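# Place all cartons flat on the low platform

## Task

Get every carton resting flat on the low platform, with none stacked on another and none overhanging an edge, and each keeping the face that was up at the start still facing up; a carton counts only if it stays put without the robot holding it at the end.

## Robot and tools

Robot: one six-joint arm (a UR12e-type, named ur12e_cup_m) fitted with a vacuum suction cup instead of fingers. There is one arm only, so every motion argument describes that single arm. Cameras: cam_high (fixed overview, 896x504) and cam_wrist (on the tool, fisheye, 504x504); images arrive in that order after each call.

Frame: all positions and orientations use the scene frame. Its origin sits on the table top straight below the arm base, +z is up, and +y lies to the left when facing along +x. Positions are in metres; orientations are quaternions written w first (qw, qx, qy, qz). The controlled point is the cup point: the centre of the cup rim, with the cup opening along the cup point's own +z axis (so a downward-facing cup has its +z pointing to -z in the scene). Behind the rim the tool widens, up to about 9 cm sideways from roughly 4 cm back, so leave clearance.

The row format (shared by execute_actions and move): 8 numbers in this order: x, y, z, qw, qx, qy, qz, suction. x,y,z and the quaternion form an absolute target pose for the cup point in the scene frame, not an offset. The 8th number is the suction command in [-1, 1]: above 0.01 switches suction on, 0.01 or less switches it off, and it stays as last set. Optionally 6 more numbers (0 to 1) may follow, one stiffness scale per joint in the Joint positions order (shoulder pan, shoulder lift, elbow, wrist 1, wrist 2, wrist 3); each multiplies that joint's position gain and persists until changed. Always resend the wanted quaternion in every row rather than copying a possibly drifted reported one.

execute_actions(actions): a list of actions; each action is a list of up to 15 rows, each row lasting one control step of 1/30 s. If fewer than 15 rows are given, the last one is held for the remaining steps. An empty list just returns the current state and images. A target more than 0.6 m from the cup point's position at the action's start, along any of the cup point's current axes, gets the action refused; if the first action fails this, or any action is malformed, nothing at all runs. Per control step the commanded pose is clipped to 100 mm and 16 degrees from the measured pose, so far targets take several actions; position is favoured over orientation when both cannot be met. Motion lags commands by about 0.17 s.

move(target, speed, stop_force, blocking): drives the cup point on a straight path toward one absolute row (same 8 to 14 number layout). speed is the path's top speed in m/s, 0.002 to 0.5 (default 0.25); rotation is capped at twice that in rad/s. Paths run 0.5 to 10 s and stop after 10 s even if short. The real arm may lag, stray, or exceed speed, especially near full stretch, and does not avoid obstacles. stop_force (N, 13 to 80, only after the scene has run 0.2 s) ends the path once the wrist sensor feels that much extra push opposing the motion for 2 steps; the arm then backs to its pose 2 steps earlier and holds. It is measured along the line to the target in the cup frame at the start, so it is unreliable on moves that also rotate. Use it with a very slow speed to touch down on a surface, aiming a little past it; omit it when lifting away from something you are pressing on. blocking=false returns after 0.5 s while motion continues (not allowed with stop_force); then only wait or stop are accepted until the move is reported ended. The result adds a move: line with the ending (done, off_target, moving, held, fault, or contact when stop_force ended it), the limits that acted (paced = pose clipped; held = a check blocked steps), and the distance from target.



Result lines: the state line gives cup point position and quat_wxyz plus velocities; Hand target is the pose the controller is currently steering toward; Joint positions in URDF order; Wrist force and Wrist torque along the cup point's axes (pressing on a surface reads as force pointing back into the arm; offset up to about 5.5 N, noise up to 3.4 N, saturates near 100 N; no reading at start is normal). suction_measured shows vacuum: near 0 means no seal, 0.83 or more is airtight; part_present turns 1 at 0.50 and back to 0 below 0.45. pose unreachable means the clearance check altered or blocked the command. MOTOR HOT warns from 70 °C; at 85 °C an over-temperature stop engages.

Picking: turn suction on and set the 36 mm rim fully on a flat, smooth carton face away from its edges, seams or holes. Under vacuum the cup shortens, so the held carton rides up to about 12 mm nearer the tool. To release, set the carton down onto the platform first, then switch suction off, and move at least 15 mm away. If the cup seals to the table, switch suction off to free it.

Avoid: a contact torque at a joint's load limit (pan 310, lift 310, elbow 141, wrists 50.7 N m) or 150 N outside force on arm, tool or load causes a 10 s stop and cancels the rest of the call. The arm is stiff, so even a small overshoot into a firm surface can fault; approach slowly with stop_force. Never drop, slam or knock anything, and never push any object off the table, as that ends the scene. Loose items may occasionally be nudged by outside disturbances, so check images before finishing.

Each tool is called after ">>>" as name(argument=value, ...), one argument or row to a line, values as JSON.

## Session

>>> execute_actions(
  actions=[],
)

Scene clock: 0.00 s.
end_effector_position=(+0.6299, -0.0156, +0.2876) suction_measured=0.00 part_present=0 end_effector_quat_wxyz=(-0.007, +0.013, +1.000, +0.001) end_effector_velocity=(+0.001, -0.000, -0.001) end_effector_angular_velocity=(+0.001, +0.002, +0.001)
Joint positions: [-0.281 -1.557  2.145 -2.157 -1.57   2.862]
Joint velocities: [-0.001  0.002 -0.001  0.001  0.001 -0.001]
Motor temperatures (°C, as the motors report them): [25 28 27 30 30 28]
Wrist force (N, on the end effector, along its own x y z axes, offset not removed): no reading
Wrist torque (N m, same axes, about the end effector's origin, offset not removed): no reading
Hand target: +0.630, -0.016, +0.288; -0.007, +0.013, +1.000, +0.001
Joint stiffness scale: [1. 1. 1. 1. 1. 1.]
camera_calibration (this result's frames):
cam_wrist: T_world_to_cam=[[0.114858, -0.993333, 0.00985357, -0.0886436], [-0.878126, -0.0968887, 0.468517, 0.426691], [-0.464438, -0.0624653, -0.8834, 0.624604], [0, 0, 0, 1]] pos_world=[0.67496, -0.00769502, 0.352737]

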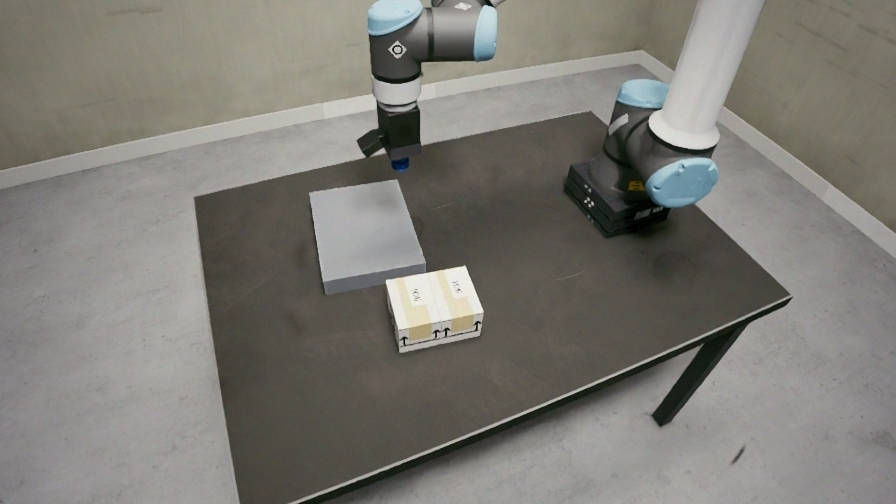

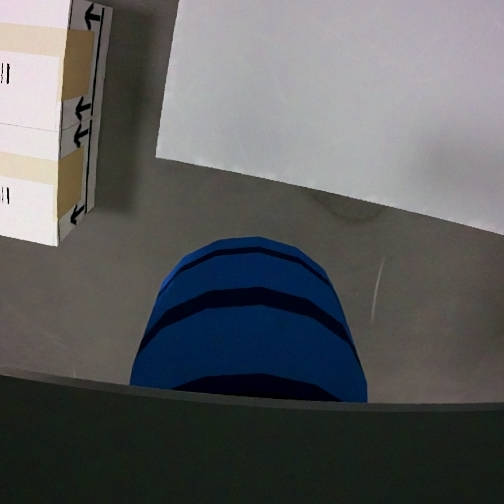

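>>> zoom_image(
  camera="cam_high",
  region=[295,165,495,365],
)

Region (295, 165, 495, 365) of cam_high's 896x504 image, scaled by 2.520, with more detail than that image has.

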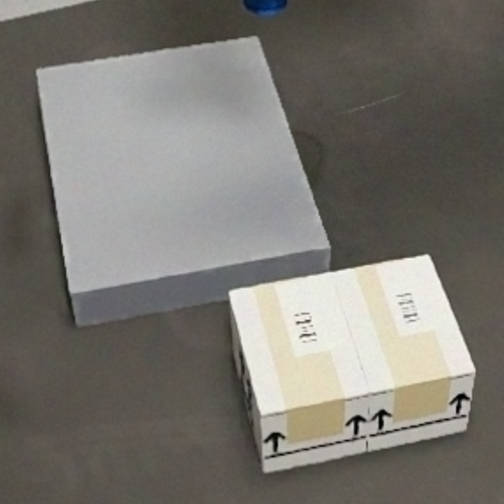

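>>> move(
  target=[0.673,0.178,0.105,0,0,1,0,0],
  speed=0.35,
)

>>> move(
  target=[0.673,0.178,0.04,0,0,1,0,1],
  speed=0.025,
  stop_force=15,
)

>>> move(
  target=[0.676,0.178,0.165,0,0,1,0,1],
  speed=0.2,
)

>>> move(
  target=[0.758,-0.118,0.145,0,0,1,0,1],
  speed=0.3,
)

>>> move(
  target=[0.758,-0.118,0.08,0,0,1,0,1],
  speed=0.025,
  stop_force=15,
)

Scene clock: 6.83 s.
end_effector_position=(+0.6710, +0.1761, +0.1045) suction_measured=0.00 part_present=0 end_effector_quat_wxyz=(-0.002, +0.001, +1.000, +0.000) end_effector_velocity=(+0.000, +0.001, +0.001) end_effector_angular_velocity=(-0.002, -0.004, -0.000)
Joint positions: [ 0.028 -1.214  2.158 -2.523 -1.571  3.146]
Joint velocities: [ 0.002 -0.001  0.    -0.003 -0.002  0.002]
Motor temperatures (°C, as the motors report them): [25 28 27 30 30 28]
Wrist force (N, on the end effector, along its own x y z axes, offset not removed): [0.8 7.3 -1.9]
Wrist torque (N m, same axes, about the end effector's origin, offset not removed): [1.31 -0.27 -0.05]
Hand target: +0.673, +0.178, +0.105; -0.000, -0.000, +1.000, -0.000
Off the commanded pose: 0.003 m, 0 deg.
Joint stiffness scale: [1. 1. 1. 1. 1. 1.]
move: done
camera_calibration (this result's frames):
cam_wrist: T_world_to_cam=[[0.13968, -0.990106, 0.0133933, 0.0812405], [-0.880308, -0.117974, 0.459499, 0.573225], [-0.453373, -0.0759732, -0.888077, 0.489311], [0, 0, 0, 1]] pos_world=[0.715107, 0.185237, 0.170061]

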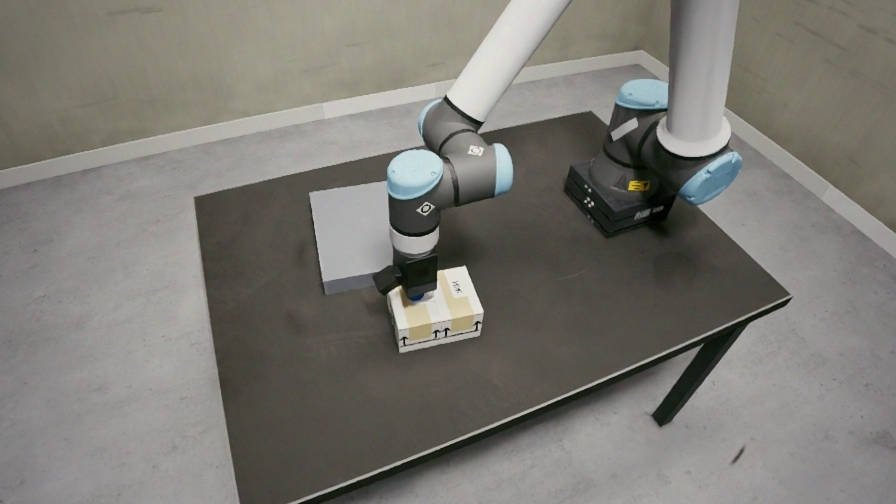

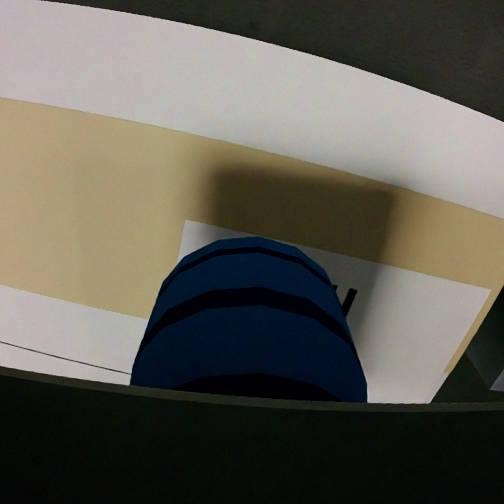

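Scene clock: 8.80 s.
end_effector_position=(+0.6781, +0.1762, +0.0738) suction_measured=0.89 part_present=1 end_effector_quat_wxyz=(+0.007, +0.001, +1.000, +0.000) end_effector_velocity=(-0.001, +0.000, -0.000) end_effector_angular_velocity=(+0.000, +0.008, +0.001)
Joint positions: [ 0.029 -1.157  2.163 -2.602 -1.571  3.146]
Joint velocities: [ 0.    -0.    -0.002  0.01   0.    -0.   ]
Motor temperatures (°C, as the motors report them): [25 28 27 30 30 28]
Wrist force (N, on the end effector, along its own x y z axes, offset not removed): [4.4 4.8 -5.5]
Wrist torque (N m, same axes, about the end effector's origin, offset not removed): [1.06 -0.65 -0.08]
Hand target: +0.677, +0.176, +0.074; +0.005, +0.001, +1.000, +0.000
Off the commanded pose: 0.034 m, 1 deg.
Joint stiffness scale: [1. 1. 1. 1. 1. 1.]
move: contact
camera_calibration (this result's frames):
cam_wrist: T_world_to_cam=[[0.139429, -0.990107, 0.0157651, 0.0807871], [-0.888051, -0.117982, 0.444349, 0.600012], [-0.438093, -0.0759556, -0.895715, 0.455429], [0, 0, 0, 1]] pos_world=[0.721097, 0.185371, 0.140046]

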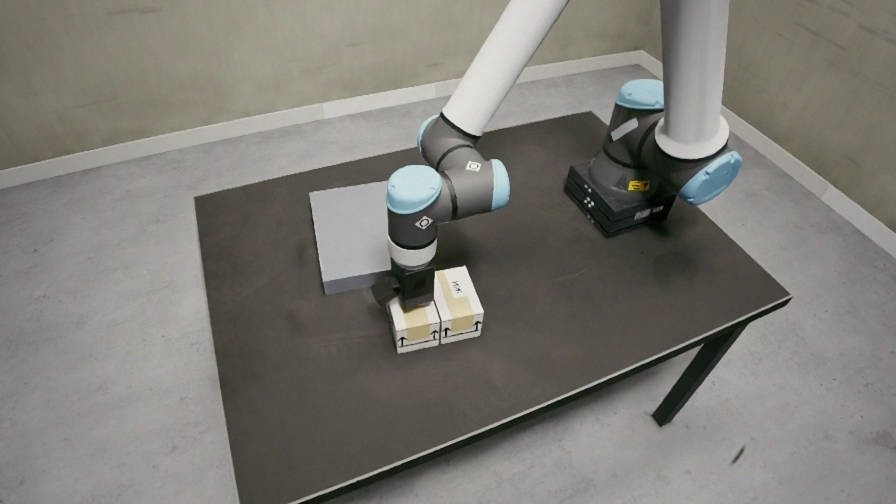

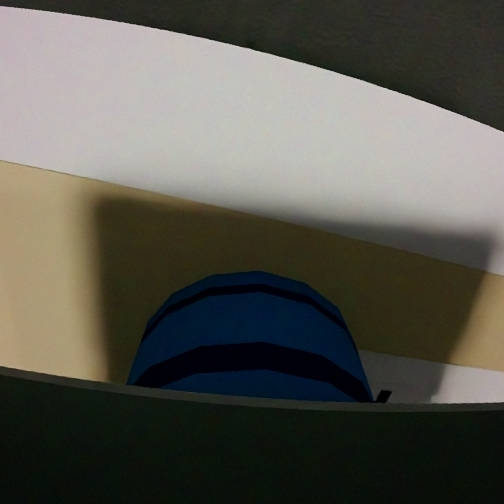

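Scene clock: 10.00 s.
end_effector_position=(+0.6754, +0.1770, +0.1644) suction_measured=0.89 part_present=1 end_effector_quat_wxyz=(-0.000, +0.000, +1.000, +0.000) end_effector_velocity=(-0.002, +0.000, -0.002) end_effector_angular_velocity=(-0.000, +0.007, +0.001)
Joint positions: [ 0.03  -1.299  2.124 -2.407 -1.571  3.147]
Joint velocities: [ 0.     0.002  0.     0.005 -0.    -0.001]
Motor temperatures (°C, as the motors report them): [25 28 27 30 30 28]
Wrist force (N, on the end effector, along its own x y z axes, offset not removed): [-0.9 7.8 1.9]
Wrist torque (N m, same axes, about the end effector's origin, offset not removed): [1.36 0.05 -0.19]
Hand target: +0.676, +0.178, +0.165; +0.000, +0.000, +1.000, -0.000
Off the commanded pose: 0.001 m, 0 deg.
Joint stiffness scale: [1. 1. 1. 1. 1. 1.]
move: done
camera_calibration (this result's frames):
cam_wrist: T_world_to_cam=[[0.140276, -0.990015, 0.013864, 0.0802351], [-0.881743, -0.118541, 0.456593, 0.551258], [-0.450391, -0.0762734, -0.889568, 0.542881], [0, 0, 0, 1]] pos_world=[0.719322, 0.186188, 0.230116]

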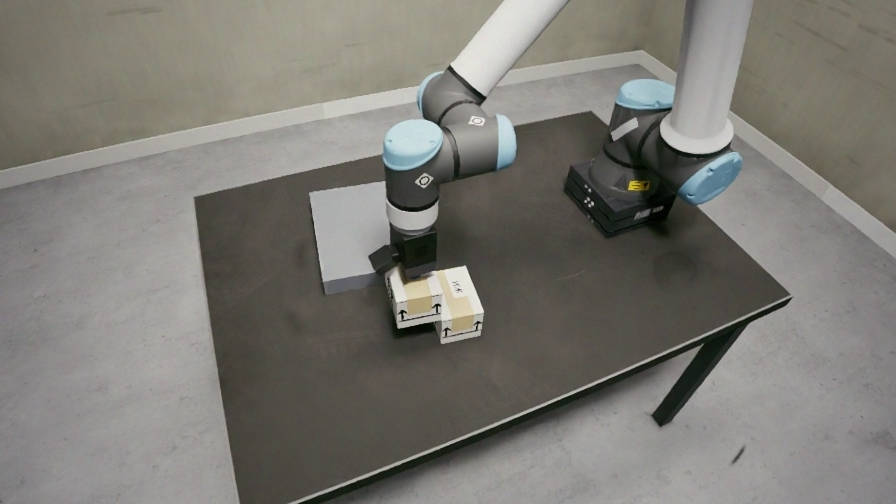

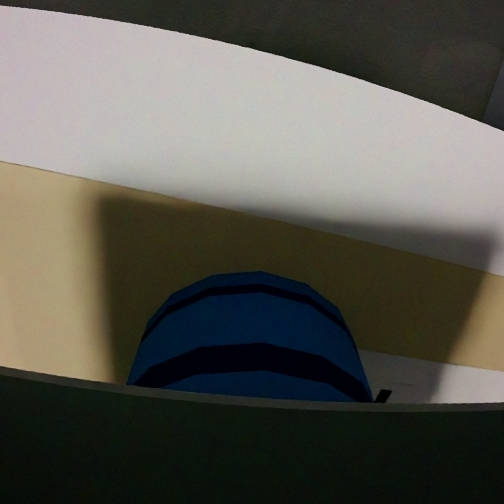

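Scene clock: 11.63 s.
end_effector_position=(+0.7556, -0.1179, +0.1438) suction_measured=0.89 part_present=1 end_effector_quat_wxyz=(-0.001, +0.002, +1.000, +0.000) end_effector_velocity=(+0.005, -0.003, +0.005) end_effector_angular_velocity=(-0.001, -0.007, +0.009)
Joint positions: [-0.361 -1.186  2.003 -2.397 -1.568  2.759]
Joint velocities: [-0.002 -0.001 -0.009  0.004  0.002 -0.011]
Motor temperatures (°C, as the motors report them): [25 28 27 30 30 28]
Wrist force (N, on the end effector, along its own x y z axes, offset not removed): [3.6 5.2 2.2]
Wrist torque (N m, same axes, about the end effector's origin, offset not removed): [0.88 -0.34 0.14]
Hand target: +0.758, -0.117, +0.145; +0.000, +0.000, +1.000, +0.000
Off the commanded pose: 0.003 m, 0 deg.
Joint stiffness scale: [1. 1. 1. 1. 1. 1.]
move: done
camera_calibration (this result's frames):
cam_wrist: T_world_to_cam=[[0.137278, -0.990435, 0.0139314, -0.220433], [-0.881408, -0.115725, 0.45796, 0.596276], [-0.451967, -0.0751471, -0.888864, 0.539395], [0, 0, 0, 1]] pos_world=[0.799612, -0.108787, 0.209449]

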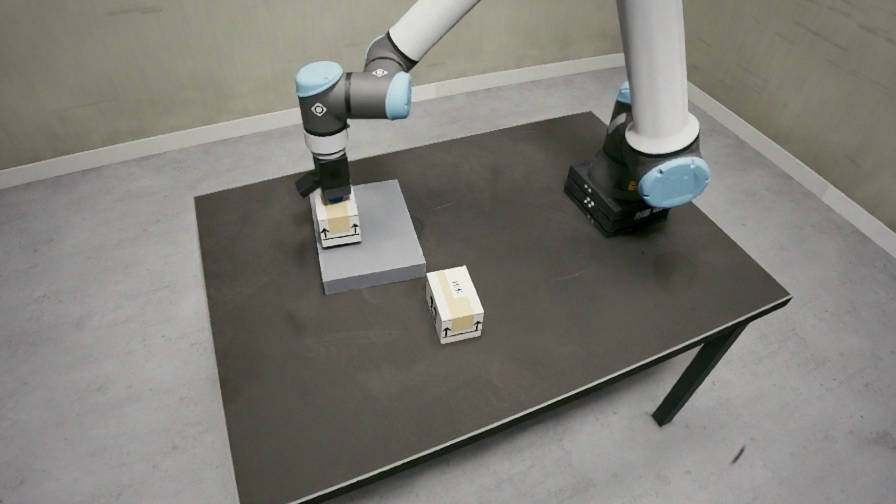

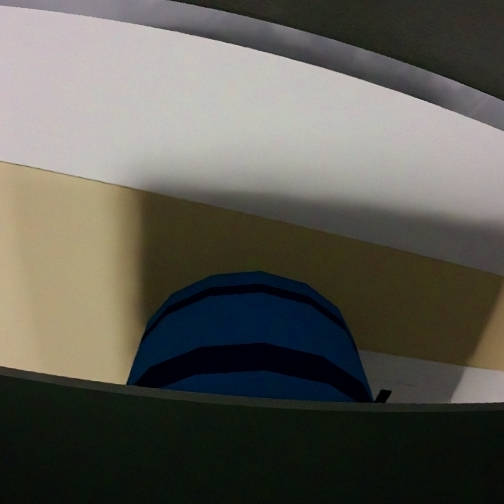

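Scene clock: 13.27 s.
end_effector_position=(+0.7616, -0.1203, +0.1219) suction_measured=0.89 part_present=1 end_effector_quat_wxyz=(+0.006, +0.002, +1.000, -0.003) end_effector_velocity=(-0.002, +0.001, +0.001) end_effector_angular_velocity=(+0.003, +0.007, +0.001)
Joint positions: [-0.361 -1.152  2.008 -2.453 -1.568  2.759]
Joint velocities: [ 0.    -0.004 -0.     0.011 -0.    -0.001]
Motor temperatures (°C, as the motors report them): [25 28 27 30 30 28]
Wrist force (N, on the end effector, along its own x y z axes, offset not removed): [-1.6 1.7 -4.1]
Wrist torque (N m, same axes, about the end effector's origin, offset not removed): [0.28 0.13 -0.04]
Hand target: +0.760, -0.120, +0.122; +0.004, +0.002, +1.000, -0.002
Off the commanded pose: 0.042 m, 1 deg.
Joint stiffness scale: [1. 1. 1. 1. 1. 1.]
move: contact
camera_calibration (this result's frames):
cam_wrist: T_world_to_cam=[[0.137576, -0.990254, 0.0216686, -0.224563], [-0.887866, -0.113595, 0.445859, 0.617965], [-0.439053, -0.0805783, -0.894841, 0.512616], [0, 0, 0, 1]] pos_world=[0.80463, -0.110871, 0.18805]

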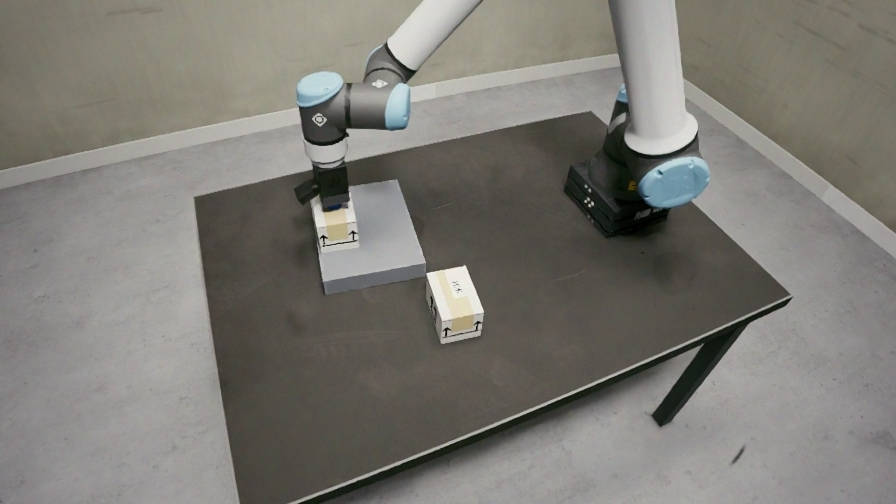

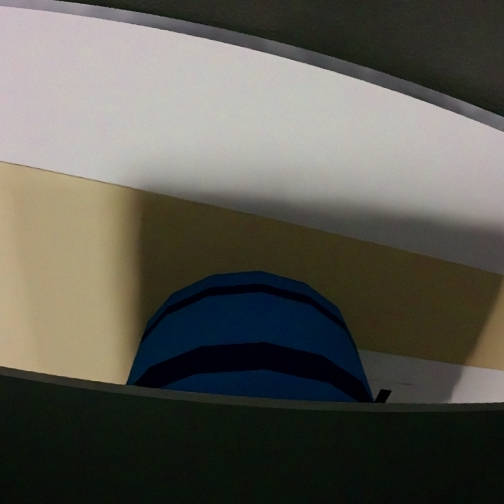

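>>> move(
  target=[0.747,-0.119,0.13,0,0,1,0,1],
  speed=0.05,
)

>>> move(
  target=[0.747,-0.119,0.117,0,0,1,0,1],
  speed=0.025,
)

>>> execute_actions(
  actions=[
    [[0.749,-0.119,0.122,0,0,1,0,0]],
  ],
)

>>> move(
  target=[0.745,-0.11,0.17,0,0,1,0,0],
)

>>> move(
  target=[0.585,0.19,0.098,0,0,1,0,0],
  speed=0.4,
)

>>> move(
  target=[0.585,0.19,0.04,0,0,1,0,1],
  speed=0.025,
  stop_force=15,
)

>>> move(
  target=[0.585,0.19,0.16,0,0,1,0,1],
  speed=0.2,
)

>>> move(
  target=[0.642,-0.105,0.136,0,0,1,0,1],
  speed=0.3,
)

Scene clock: 15.80 s.
end_effector_position=(+0.7498, -0.1183, +0.1310) suction_measured=0.89 part_present=1 end_effector_quat_wxyz=(+0.002, -0.001, +1.000, -0.001) end_effector_velocity=(-0.005, +0.001, -0.004) end_effector_angular_velocity=(+0.004, +0.011, +0.003)
Joint positions: [-0.364 -1.177  2.023 -2.431 -1.568  2.751]
Joint velocities: [-0.     0.001  0.004  0.005 -0.001 -0.003]
Motor temperatures (°C, as the motors report them): [25 28 27 30 30 28]
Wrist force (N, on the end effector, along its own x y z axes, offset not removed): [1.4 2.3 -1.9]
Wrist torque (N m, same axes, about the end effector's origin, offset not removed): [0.44 -0.20 -0.04]
Hand target: +0.747, -0.119, +0.130; +0.000, +0.000, +1.000, +0.000
Off the commanded pose: 0.003 m, 0 deg.
Joint stiffness scale: [1. 1. 1. 1. 1. 1.]
move: done
camera_calibration (this result's frames):
cam_wrist: T_world_to_cam=[[0.141955, -0.989735, 0.0165573, -0.223653], [-0.883051, -0.11906, 0.453923, 0.598381], [-0.447292, -0.0790577, -0.890887, 0.521653], [0, 0, 0, 1]] pos_world=[0.79348, -0.108873, 0.196818]

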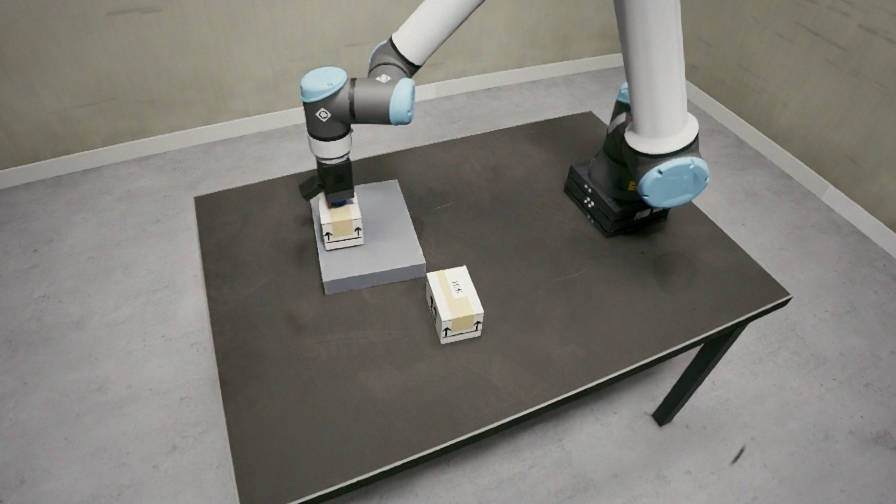

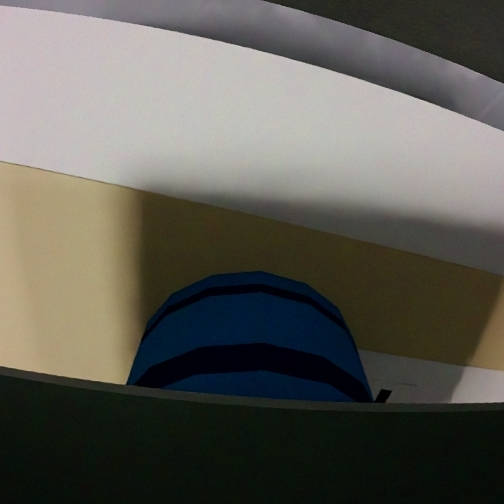

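Scene clock: 16.67 s.
end_effector_position=(+0.7502, -0.1185, +0.1219) suction_measured=0.89 part_present=1 end_effector_quat_wxyz=(+0.003, -0.001, +1.000, -0.001) end_effector_velocity=(+0.002, -0.001, +0.001) end_effector_angular_velocity=(-0.003, -0.008, +0.001)
Joint positions: [-0.364 -1.164  2.027 -2.452 -1.568  2.751]
Joint velocities: [ 0.     0.    -0.001 -0.008 -0.    -0.001]
Motor temperatures (°C, as the motors report them): [25 28 27 30 30 28]
Wrist force (N, on the end effector, along its own x y z axes, offset not removed): [-0.3 5.7 -0.3]
Wrist torque (N m, same axes, about the end effector's origin, offset not removed): [1.02 0.14 0.04]
Hand target: +0.747, -0.119, +0.117; -0.000, +0.000, +1.000, +0.000
Off the commanded pose: 0.006 m, 0 deg.
Joint stiffness scale: [1. 1. 1. 1. 1. 1.]
move: off_target
camera_calibration (this result's frames):
cam_wrist: T_world_to_cam=[[0.142059, -0.989693, 0.0180591, -0.223997], [-0.884274, -0.118686, 0.451634, 0.604015], [-0.444836, -0.0801277, -0.892021, 0.511854], [0, 0, 0, 1]] pos_world=[0.793627, -0.108986, 0.187836]

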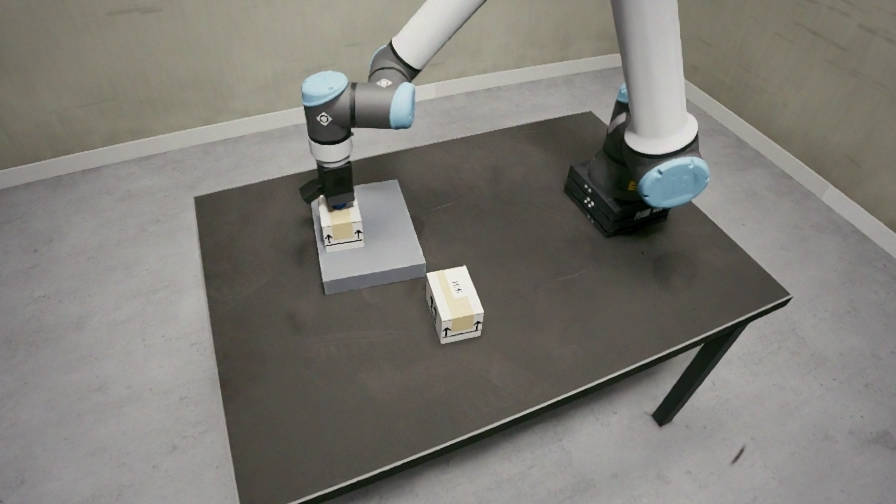

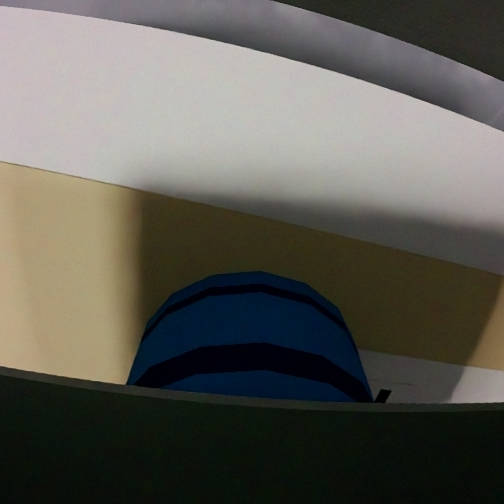

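Scene clock: 17.17 s.
end_effector_position=(+0.7512, -0.1189, +0.1270) suction_measured=0.00 part_present=0 end_effector_quat_wxyz=(+0.004, -0.001, +1.000, -0.002) end_effector_velocity=(+0.001, -0.001, +0.002) end_effector_angular_velocity=(-0.000, -0.000, -0.003)
Joint positions: [-0.364 -1.171  2.025 -2.445 -1.568  2.751]
Joint velocities: [-0.001 -0.001 -0.002  0.004 -0.     0.002]
Motor temperatures (°C, as the motors report them): [25 28 27 30 30 28]
Wrist force (N, on the end effector, along its own x y z axes, offset not removed): [-0.1 -0.4 -7.2]
Wrist torque (N m, same axes, about the end effector's origin, offset not removed): [-0.22 0.17 0.07]
Hand target: +0.749, -0.119, +0.122; +0.000, +0.000, +1.000, -0.000
Off the commanded pose: 0.005 m, 1 deg.
Joint stiffness scale: [1. 1. 1. 1. 1. 1.]
camera_calibration (this result's frames):
cam_wrist: T_world_to_cam=[[0.142034, -0.989672, 0.0194009, -0.224772], [-0.885374, -0.118253, 0.449587, 0.603688], [-0.442649, -0.0810339, -0.893026, 0.51521], [0, 0, 0, 1]] pos_world=[0.794472, -0.109313, 0.193046]

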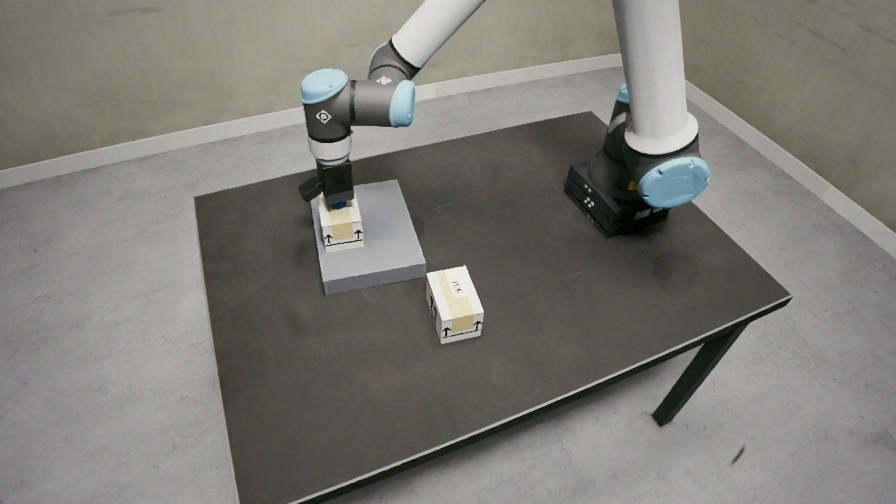

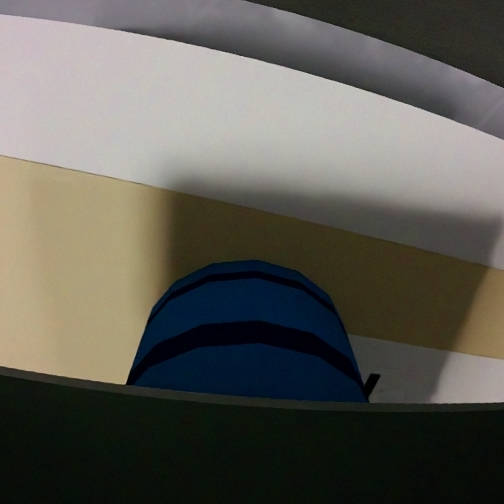

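Scene clock: 18.07 s.
end_effector_position=(+0.7446, -0.1111, +0.1705) suction_measured=0.00 part_present=0 end_effector_quat_wxyz=(+0.001, +0.000, +1.000, -0.001) end_effector_velocity=(-0.004, +0.002, -0.004) end_effector_angular_velocity=(+0.008, +0.017, -0.001)
Joint positions: [-0.358 -1.237  2.016 -2.363 -1.568  2.759]
Joint velocities: [ 0.     0.004 -0.     0.015  0.001  0.   ]
Motor temperatures (°C, as the motors report them): [25 28 27 30 30 28]
Wrist force (N, on the end effector, along its own x y z axes, offset not removed): [2.3 5.1 0.5]
Wrist torque (N m, same axes, about the end effector's origin, offset not removed): [0.85 -0.64 0.03]
Hand target: +0.745, -0.110, +0.170; -0.000, +0.000, +1.000, -0.000
Off the commanded pose: 0.001 m, 0 deg.
Joint stiffness scale: [1. 1. 1. 1. 1. 1.]
move: done
camera_calibration (this result's frames):
cam_wrist: T_world_to_cam=[[0.140639, -0.989934, 0.0158717, -0.215377], [-0.882722, -0.118115, 0.454808, 0.576384], [-0.448355, -0.077974, -0.890448, 0.555946], [0, 0, 0, 1]] pos_world=[0.788338, -0.10178, 0.236315]

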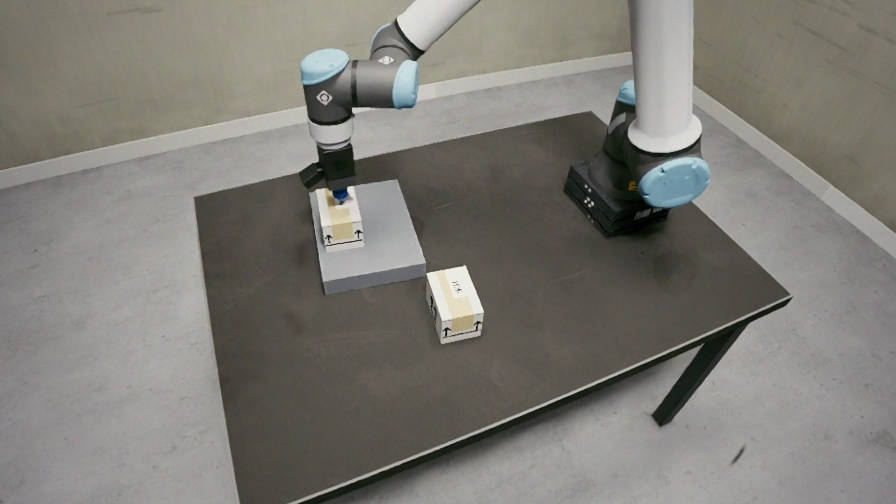

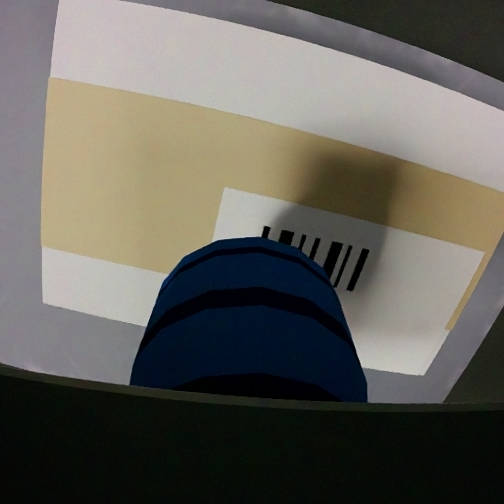

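Scene clock: 19.67 s.
end_effector_position=(+0.5847, +0.1878, +0.0986) suction_measured=0.00 part_present=0 end_effector_quat_wxyz=(-0.001, +0.000, +1.000, +0.000) end_effector_velocity=(+0.002, +0.002, +0.002) end_effector_angular_velocity=(-0.003, -0.008, -0.010)
Joint positions: [ 0.049 -1.297  2.314 -2.598 -1.572  3.166]
Joint velocities: [ 0.004 -0.002 -0.001 -0.005 -0.003  0.015]
Motor temperatures (°C, as the motors report them): [25 28 27 30 30 28]
Wrist force (N, on the end effector, along its own x y z axes, offset not removed): [-5.3 3.3 -2.6]
Wrist torque (N m, same axes, about the end effector's origin, offset not removed): [0.55 0.80 -0.24]
Hand target: +0.585, +0.189, +0.098; -0.000, -0.000, +1.000, -0.000
Off the commanded pose: 0.002 m, 0 deg.
Joint stiffness scale: [1. 1. 1. 1. 1. 1.]
move: done
camera_calibration (this result's frames):
cam_wrist: T_world_to_cam=[[0.140177, -0.990031, 0.0137241, 0.104647], [-0.881213, -0.118426, 0.457646, 0.502202], [-0.451458, -0.0762455, -0.889029, 0.444821], [0, 0, 0, 1]] pos_world=[0.628696, 0.196993, 0.164192]

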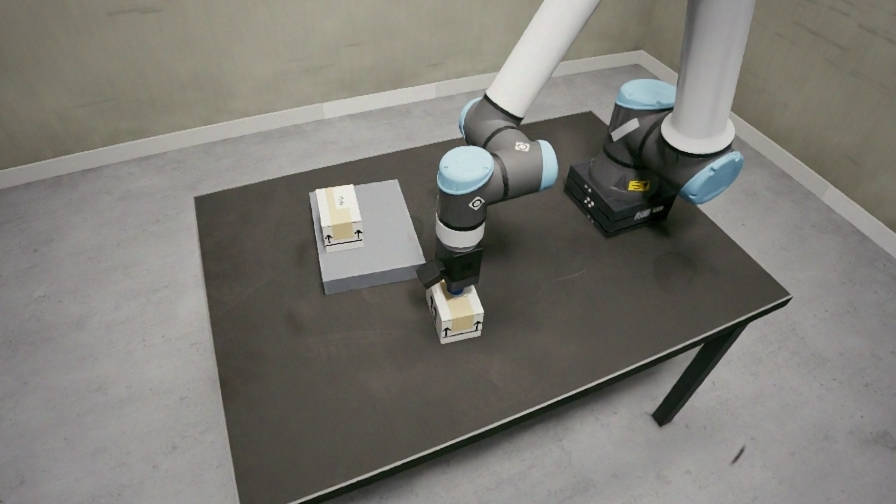

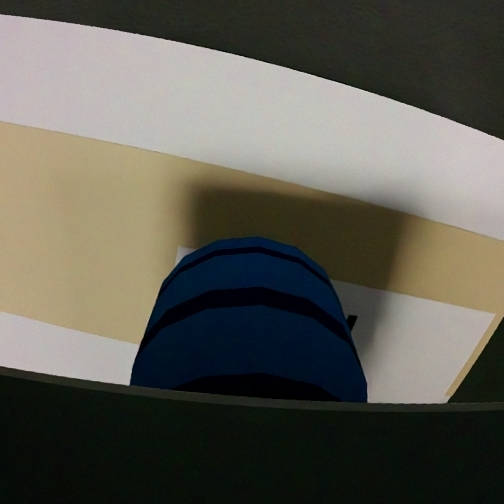

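Scene clock: 21.37 s.
end_effector_position=(+0.5910, +0.1882, +0.0736) suction_measured=0.89 part_present=1 end_effector_quat_wxyz=(+0.007, +0.000, +1.000, +0.000) end_effector_velocity=(-0.002, -0.000, -0.000) end_effector_angular_velocity=(-0.001, +0.011, -0.001)
Joint positions: [ 0.049 -1.243  2.319 -2.674 -1.572  3.167]
Joint velocities: [-0.    -0.001 -0.003  0.015 -0.     0.001]
Motor temperatures (°C, as the motors report them): [25 28 27 30 30 28]
Wrist force (N, on the end effector, along its own x y z axes, offset not removed): [0.2 -0.2 -6.5]
Wrist torque (N m, same axes, about the end effector's origin, offset not removed): [0.02 -0.07 0.00]
Hand target: +0.589, +0.188, +0.074; +0.005, +0.000, +1.000, +0.000
Off the commanded pose: 0.034 m, 1 deg.
Joint stiffness scale: [1. 1. 1. 1. 1. 1.]
move: contact
camera_calibration (this result's frames):
cam_wrist: T_world_to_cam=[[0.139734, -0.990065, 0.015673, 0.104649], [-0.888437, -0.11837, 0.443474, 0.524498], [-0.437213, -0.0758929, -0.89615, 0.417566], [0, 0, 0, 1]] pos_world=[0.633926, 0.197384, 0.139961]

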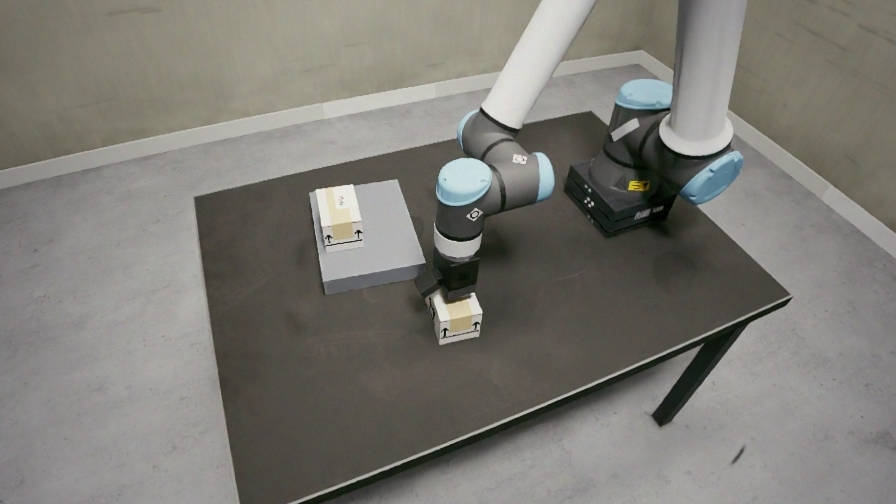

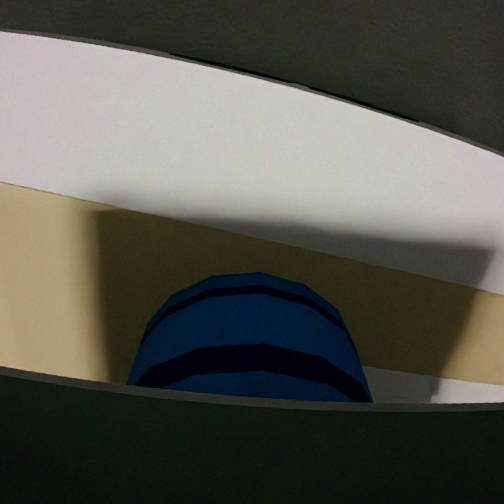

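Scene clock: 22.53 s.
end_effector_position=(+0.5840, +0.1893, +0.1591) suction_measured=0.89 part_present=1 end_effector_quat_wxyz=(-0.000, +0.000, +1.000, +0.000) end_effector_velocity=(-0.002, -0.000, -0.001) end_effector_angular_velocity=(+0.000, +0.006, +0.001)
Joint positions: [ 0.052 -1.406  2.285 -2.461 -1.572  3.168]
Joint velocities: [-0.    -0.001  0.001  0.006  0.    -0.001]
Motor temperatures (°C, as the motors report them): [25 28 27 30 30 28]
Wrist force (N, on the end effector, along its own x y z axes, offset not removed): [4.9 11.5 3.9]
Wrist torque (N m, same axes, about the end effector's origin, offset not removed): [1.86 -0.82 0.00]
Hand target: +0.585, +0.190, +0.160; +0.000, +0.000, +1.000, -0.000
Off the commanded pose: 0.001 m, 0 deg.
Joint stiffness scale: [1. 1. 1. 1. 1. 1.]
move: done
camera_calibration (this result's frames):
cam_wrist: T_world_to_cam=[[0.140611, -0.989968, 0.0138723, 0.105121], [-0.88147, -0.118795, 0.457054, 0.474377], [-0.450821, -0.0764946, -0.889331, 0.498156], [0, 0, 0, 1]] pos_world=[0.627948, 0.198526, 0.224751]

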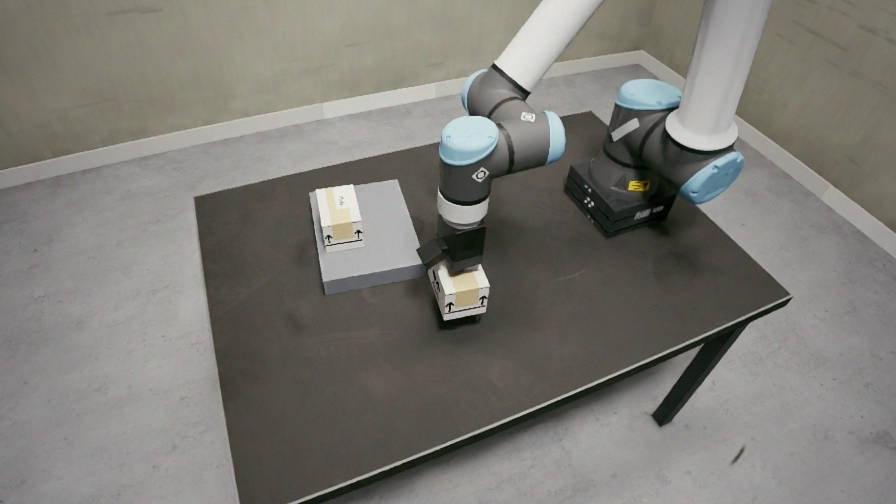

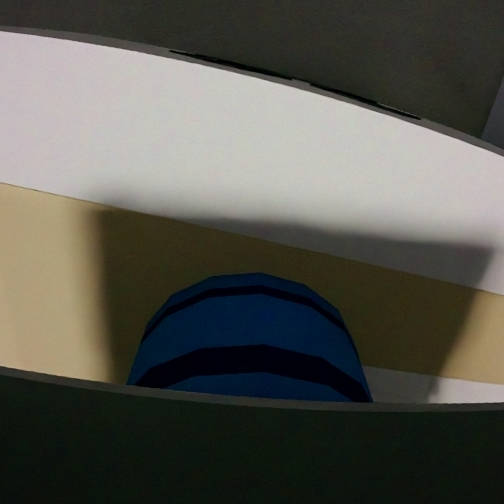

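Scene clock: 24.13 s.
end_effector_position=(+0.6395, -0.1035, +0.1350) suction_measured=0.89 part_present=1 end_effector_quat_wxyz=(-0.001, +0.001, +1.000, +0.000) end_effector_velocity=(+0.004, -0.001, +0.003) end_effector_angular_velocity=(+0.001, -0.007, +0.017)
Joint positions: [-0.409 -1.321  2.234 -2.492 -1.567  2.71 ]
Joint velocities: [-0.    -0.001 -0.006 -0.     0.004 -0.017]
Motor temperatures (°C, as the motors report them): [25 28 27 30 30 28]
Wrist force (N, on the end effector, along its own x y z axes, offset not removed): [-3.1 7.6 4.9]
Wrist torque (N m, same axes, about the end effector's origin, offset not removed): [1.16 0.47 0.02]
Hand target: +0.642, -0.104, +0.136; +0.000, +0.000, +1.000, +0.001
Off the commanded pose: 0.003 m, 0 deg.
Joint stiffness scale: [1. 1. 1. 1. 1. 1.]
move: done
camera_calibration (this result's frames):
cam_wrist: T_world_to_cam=[[0.138109, -0.990326, 0.0134067, -0.19061], [-0.880992, -0.116654, 0.458525, 0.499211], [-0.452525, -0.0751377, -0.88858, 0.480451], [0, 0, 0, 1]] pos_world=[0.683542, -0.0944311, 0.200574]

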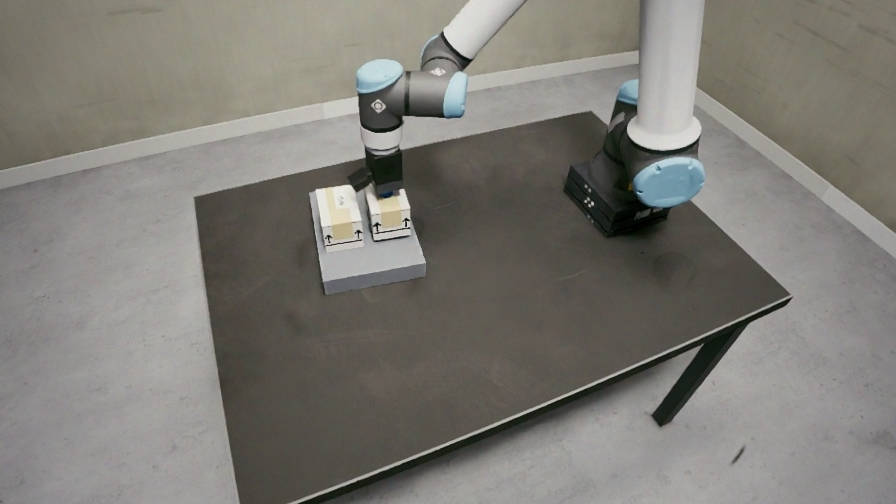

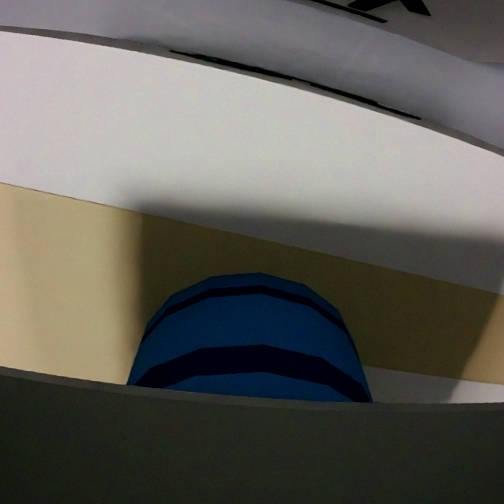

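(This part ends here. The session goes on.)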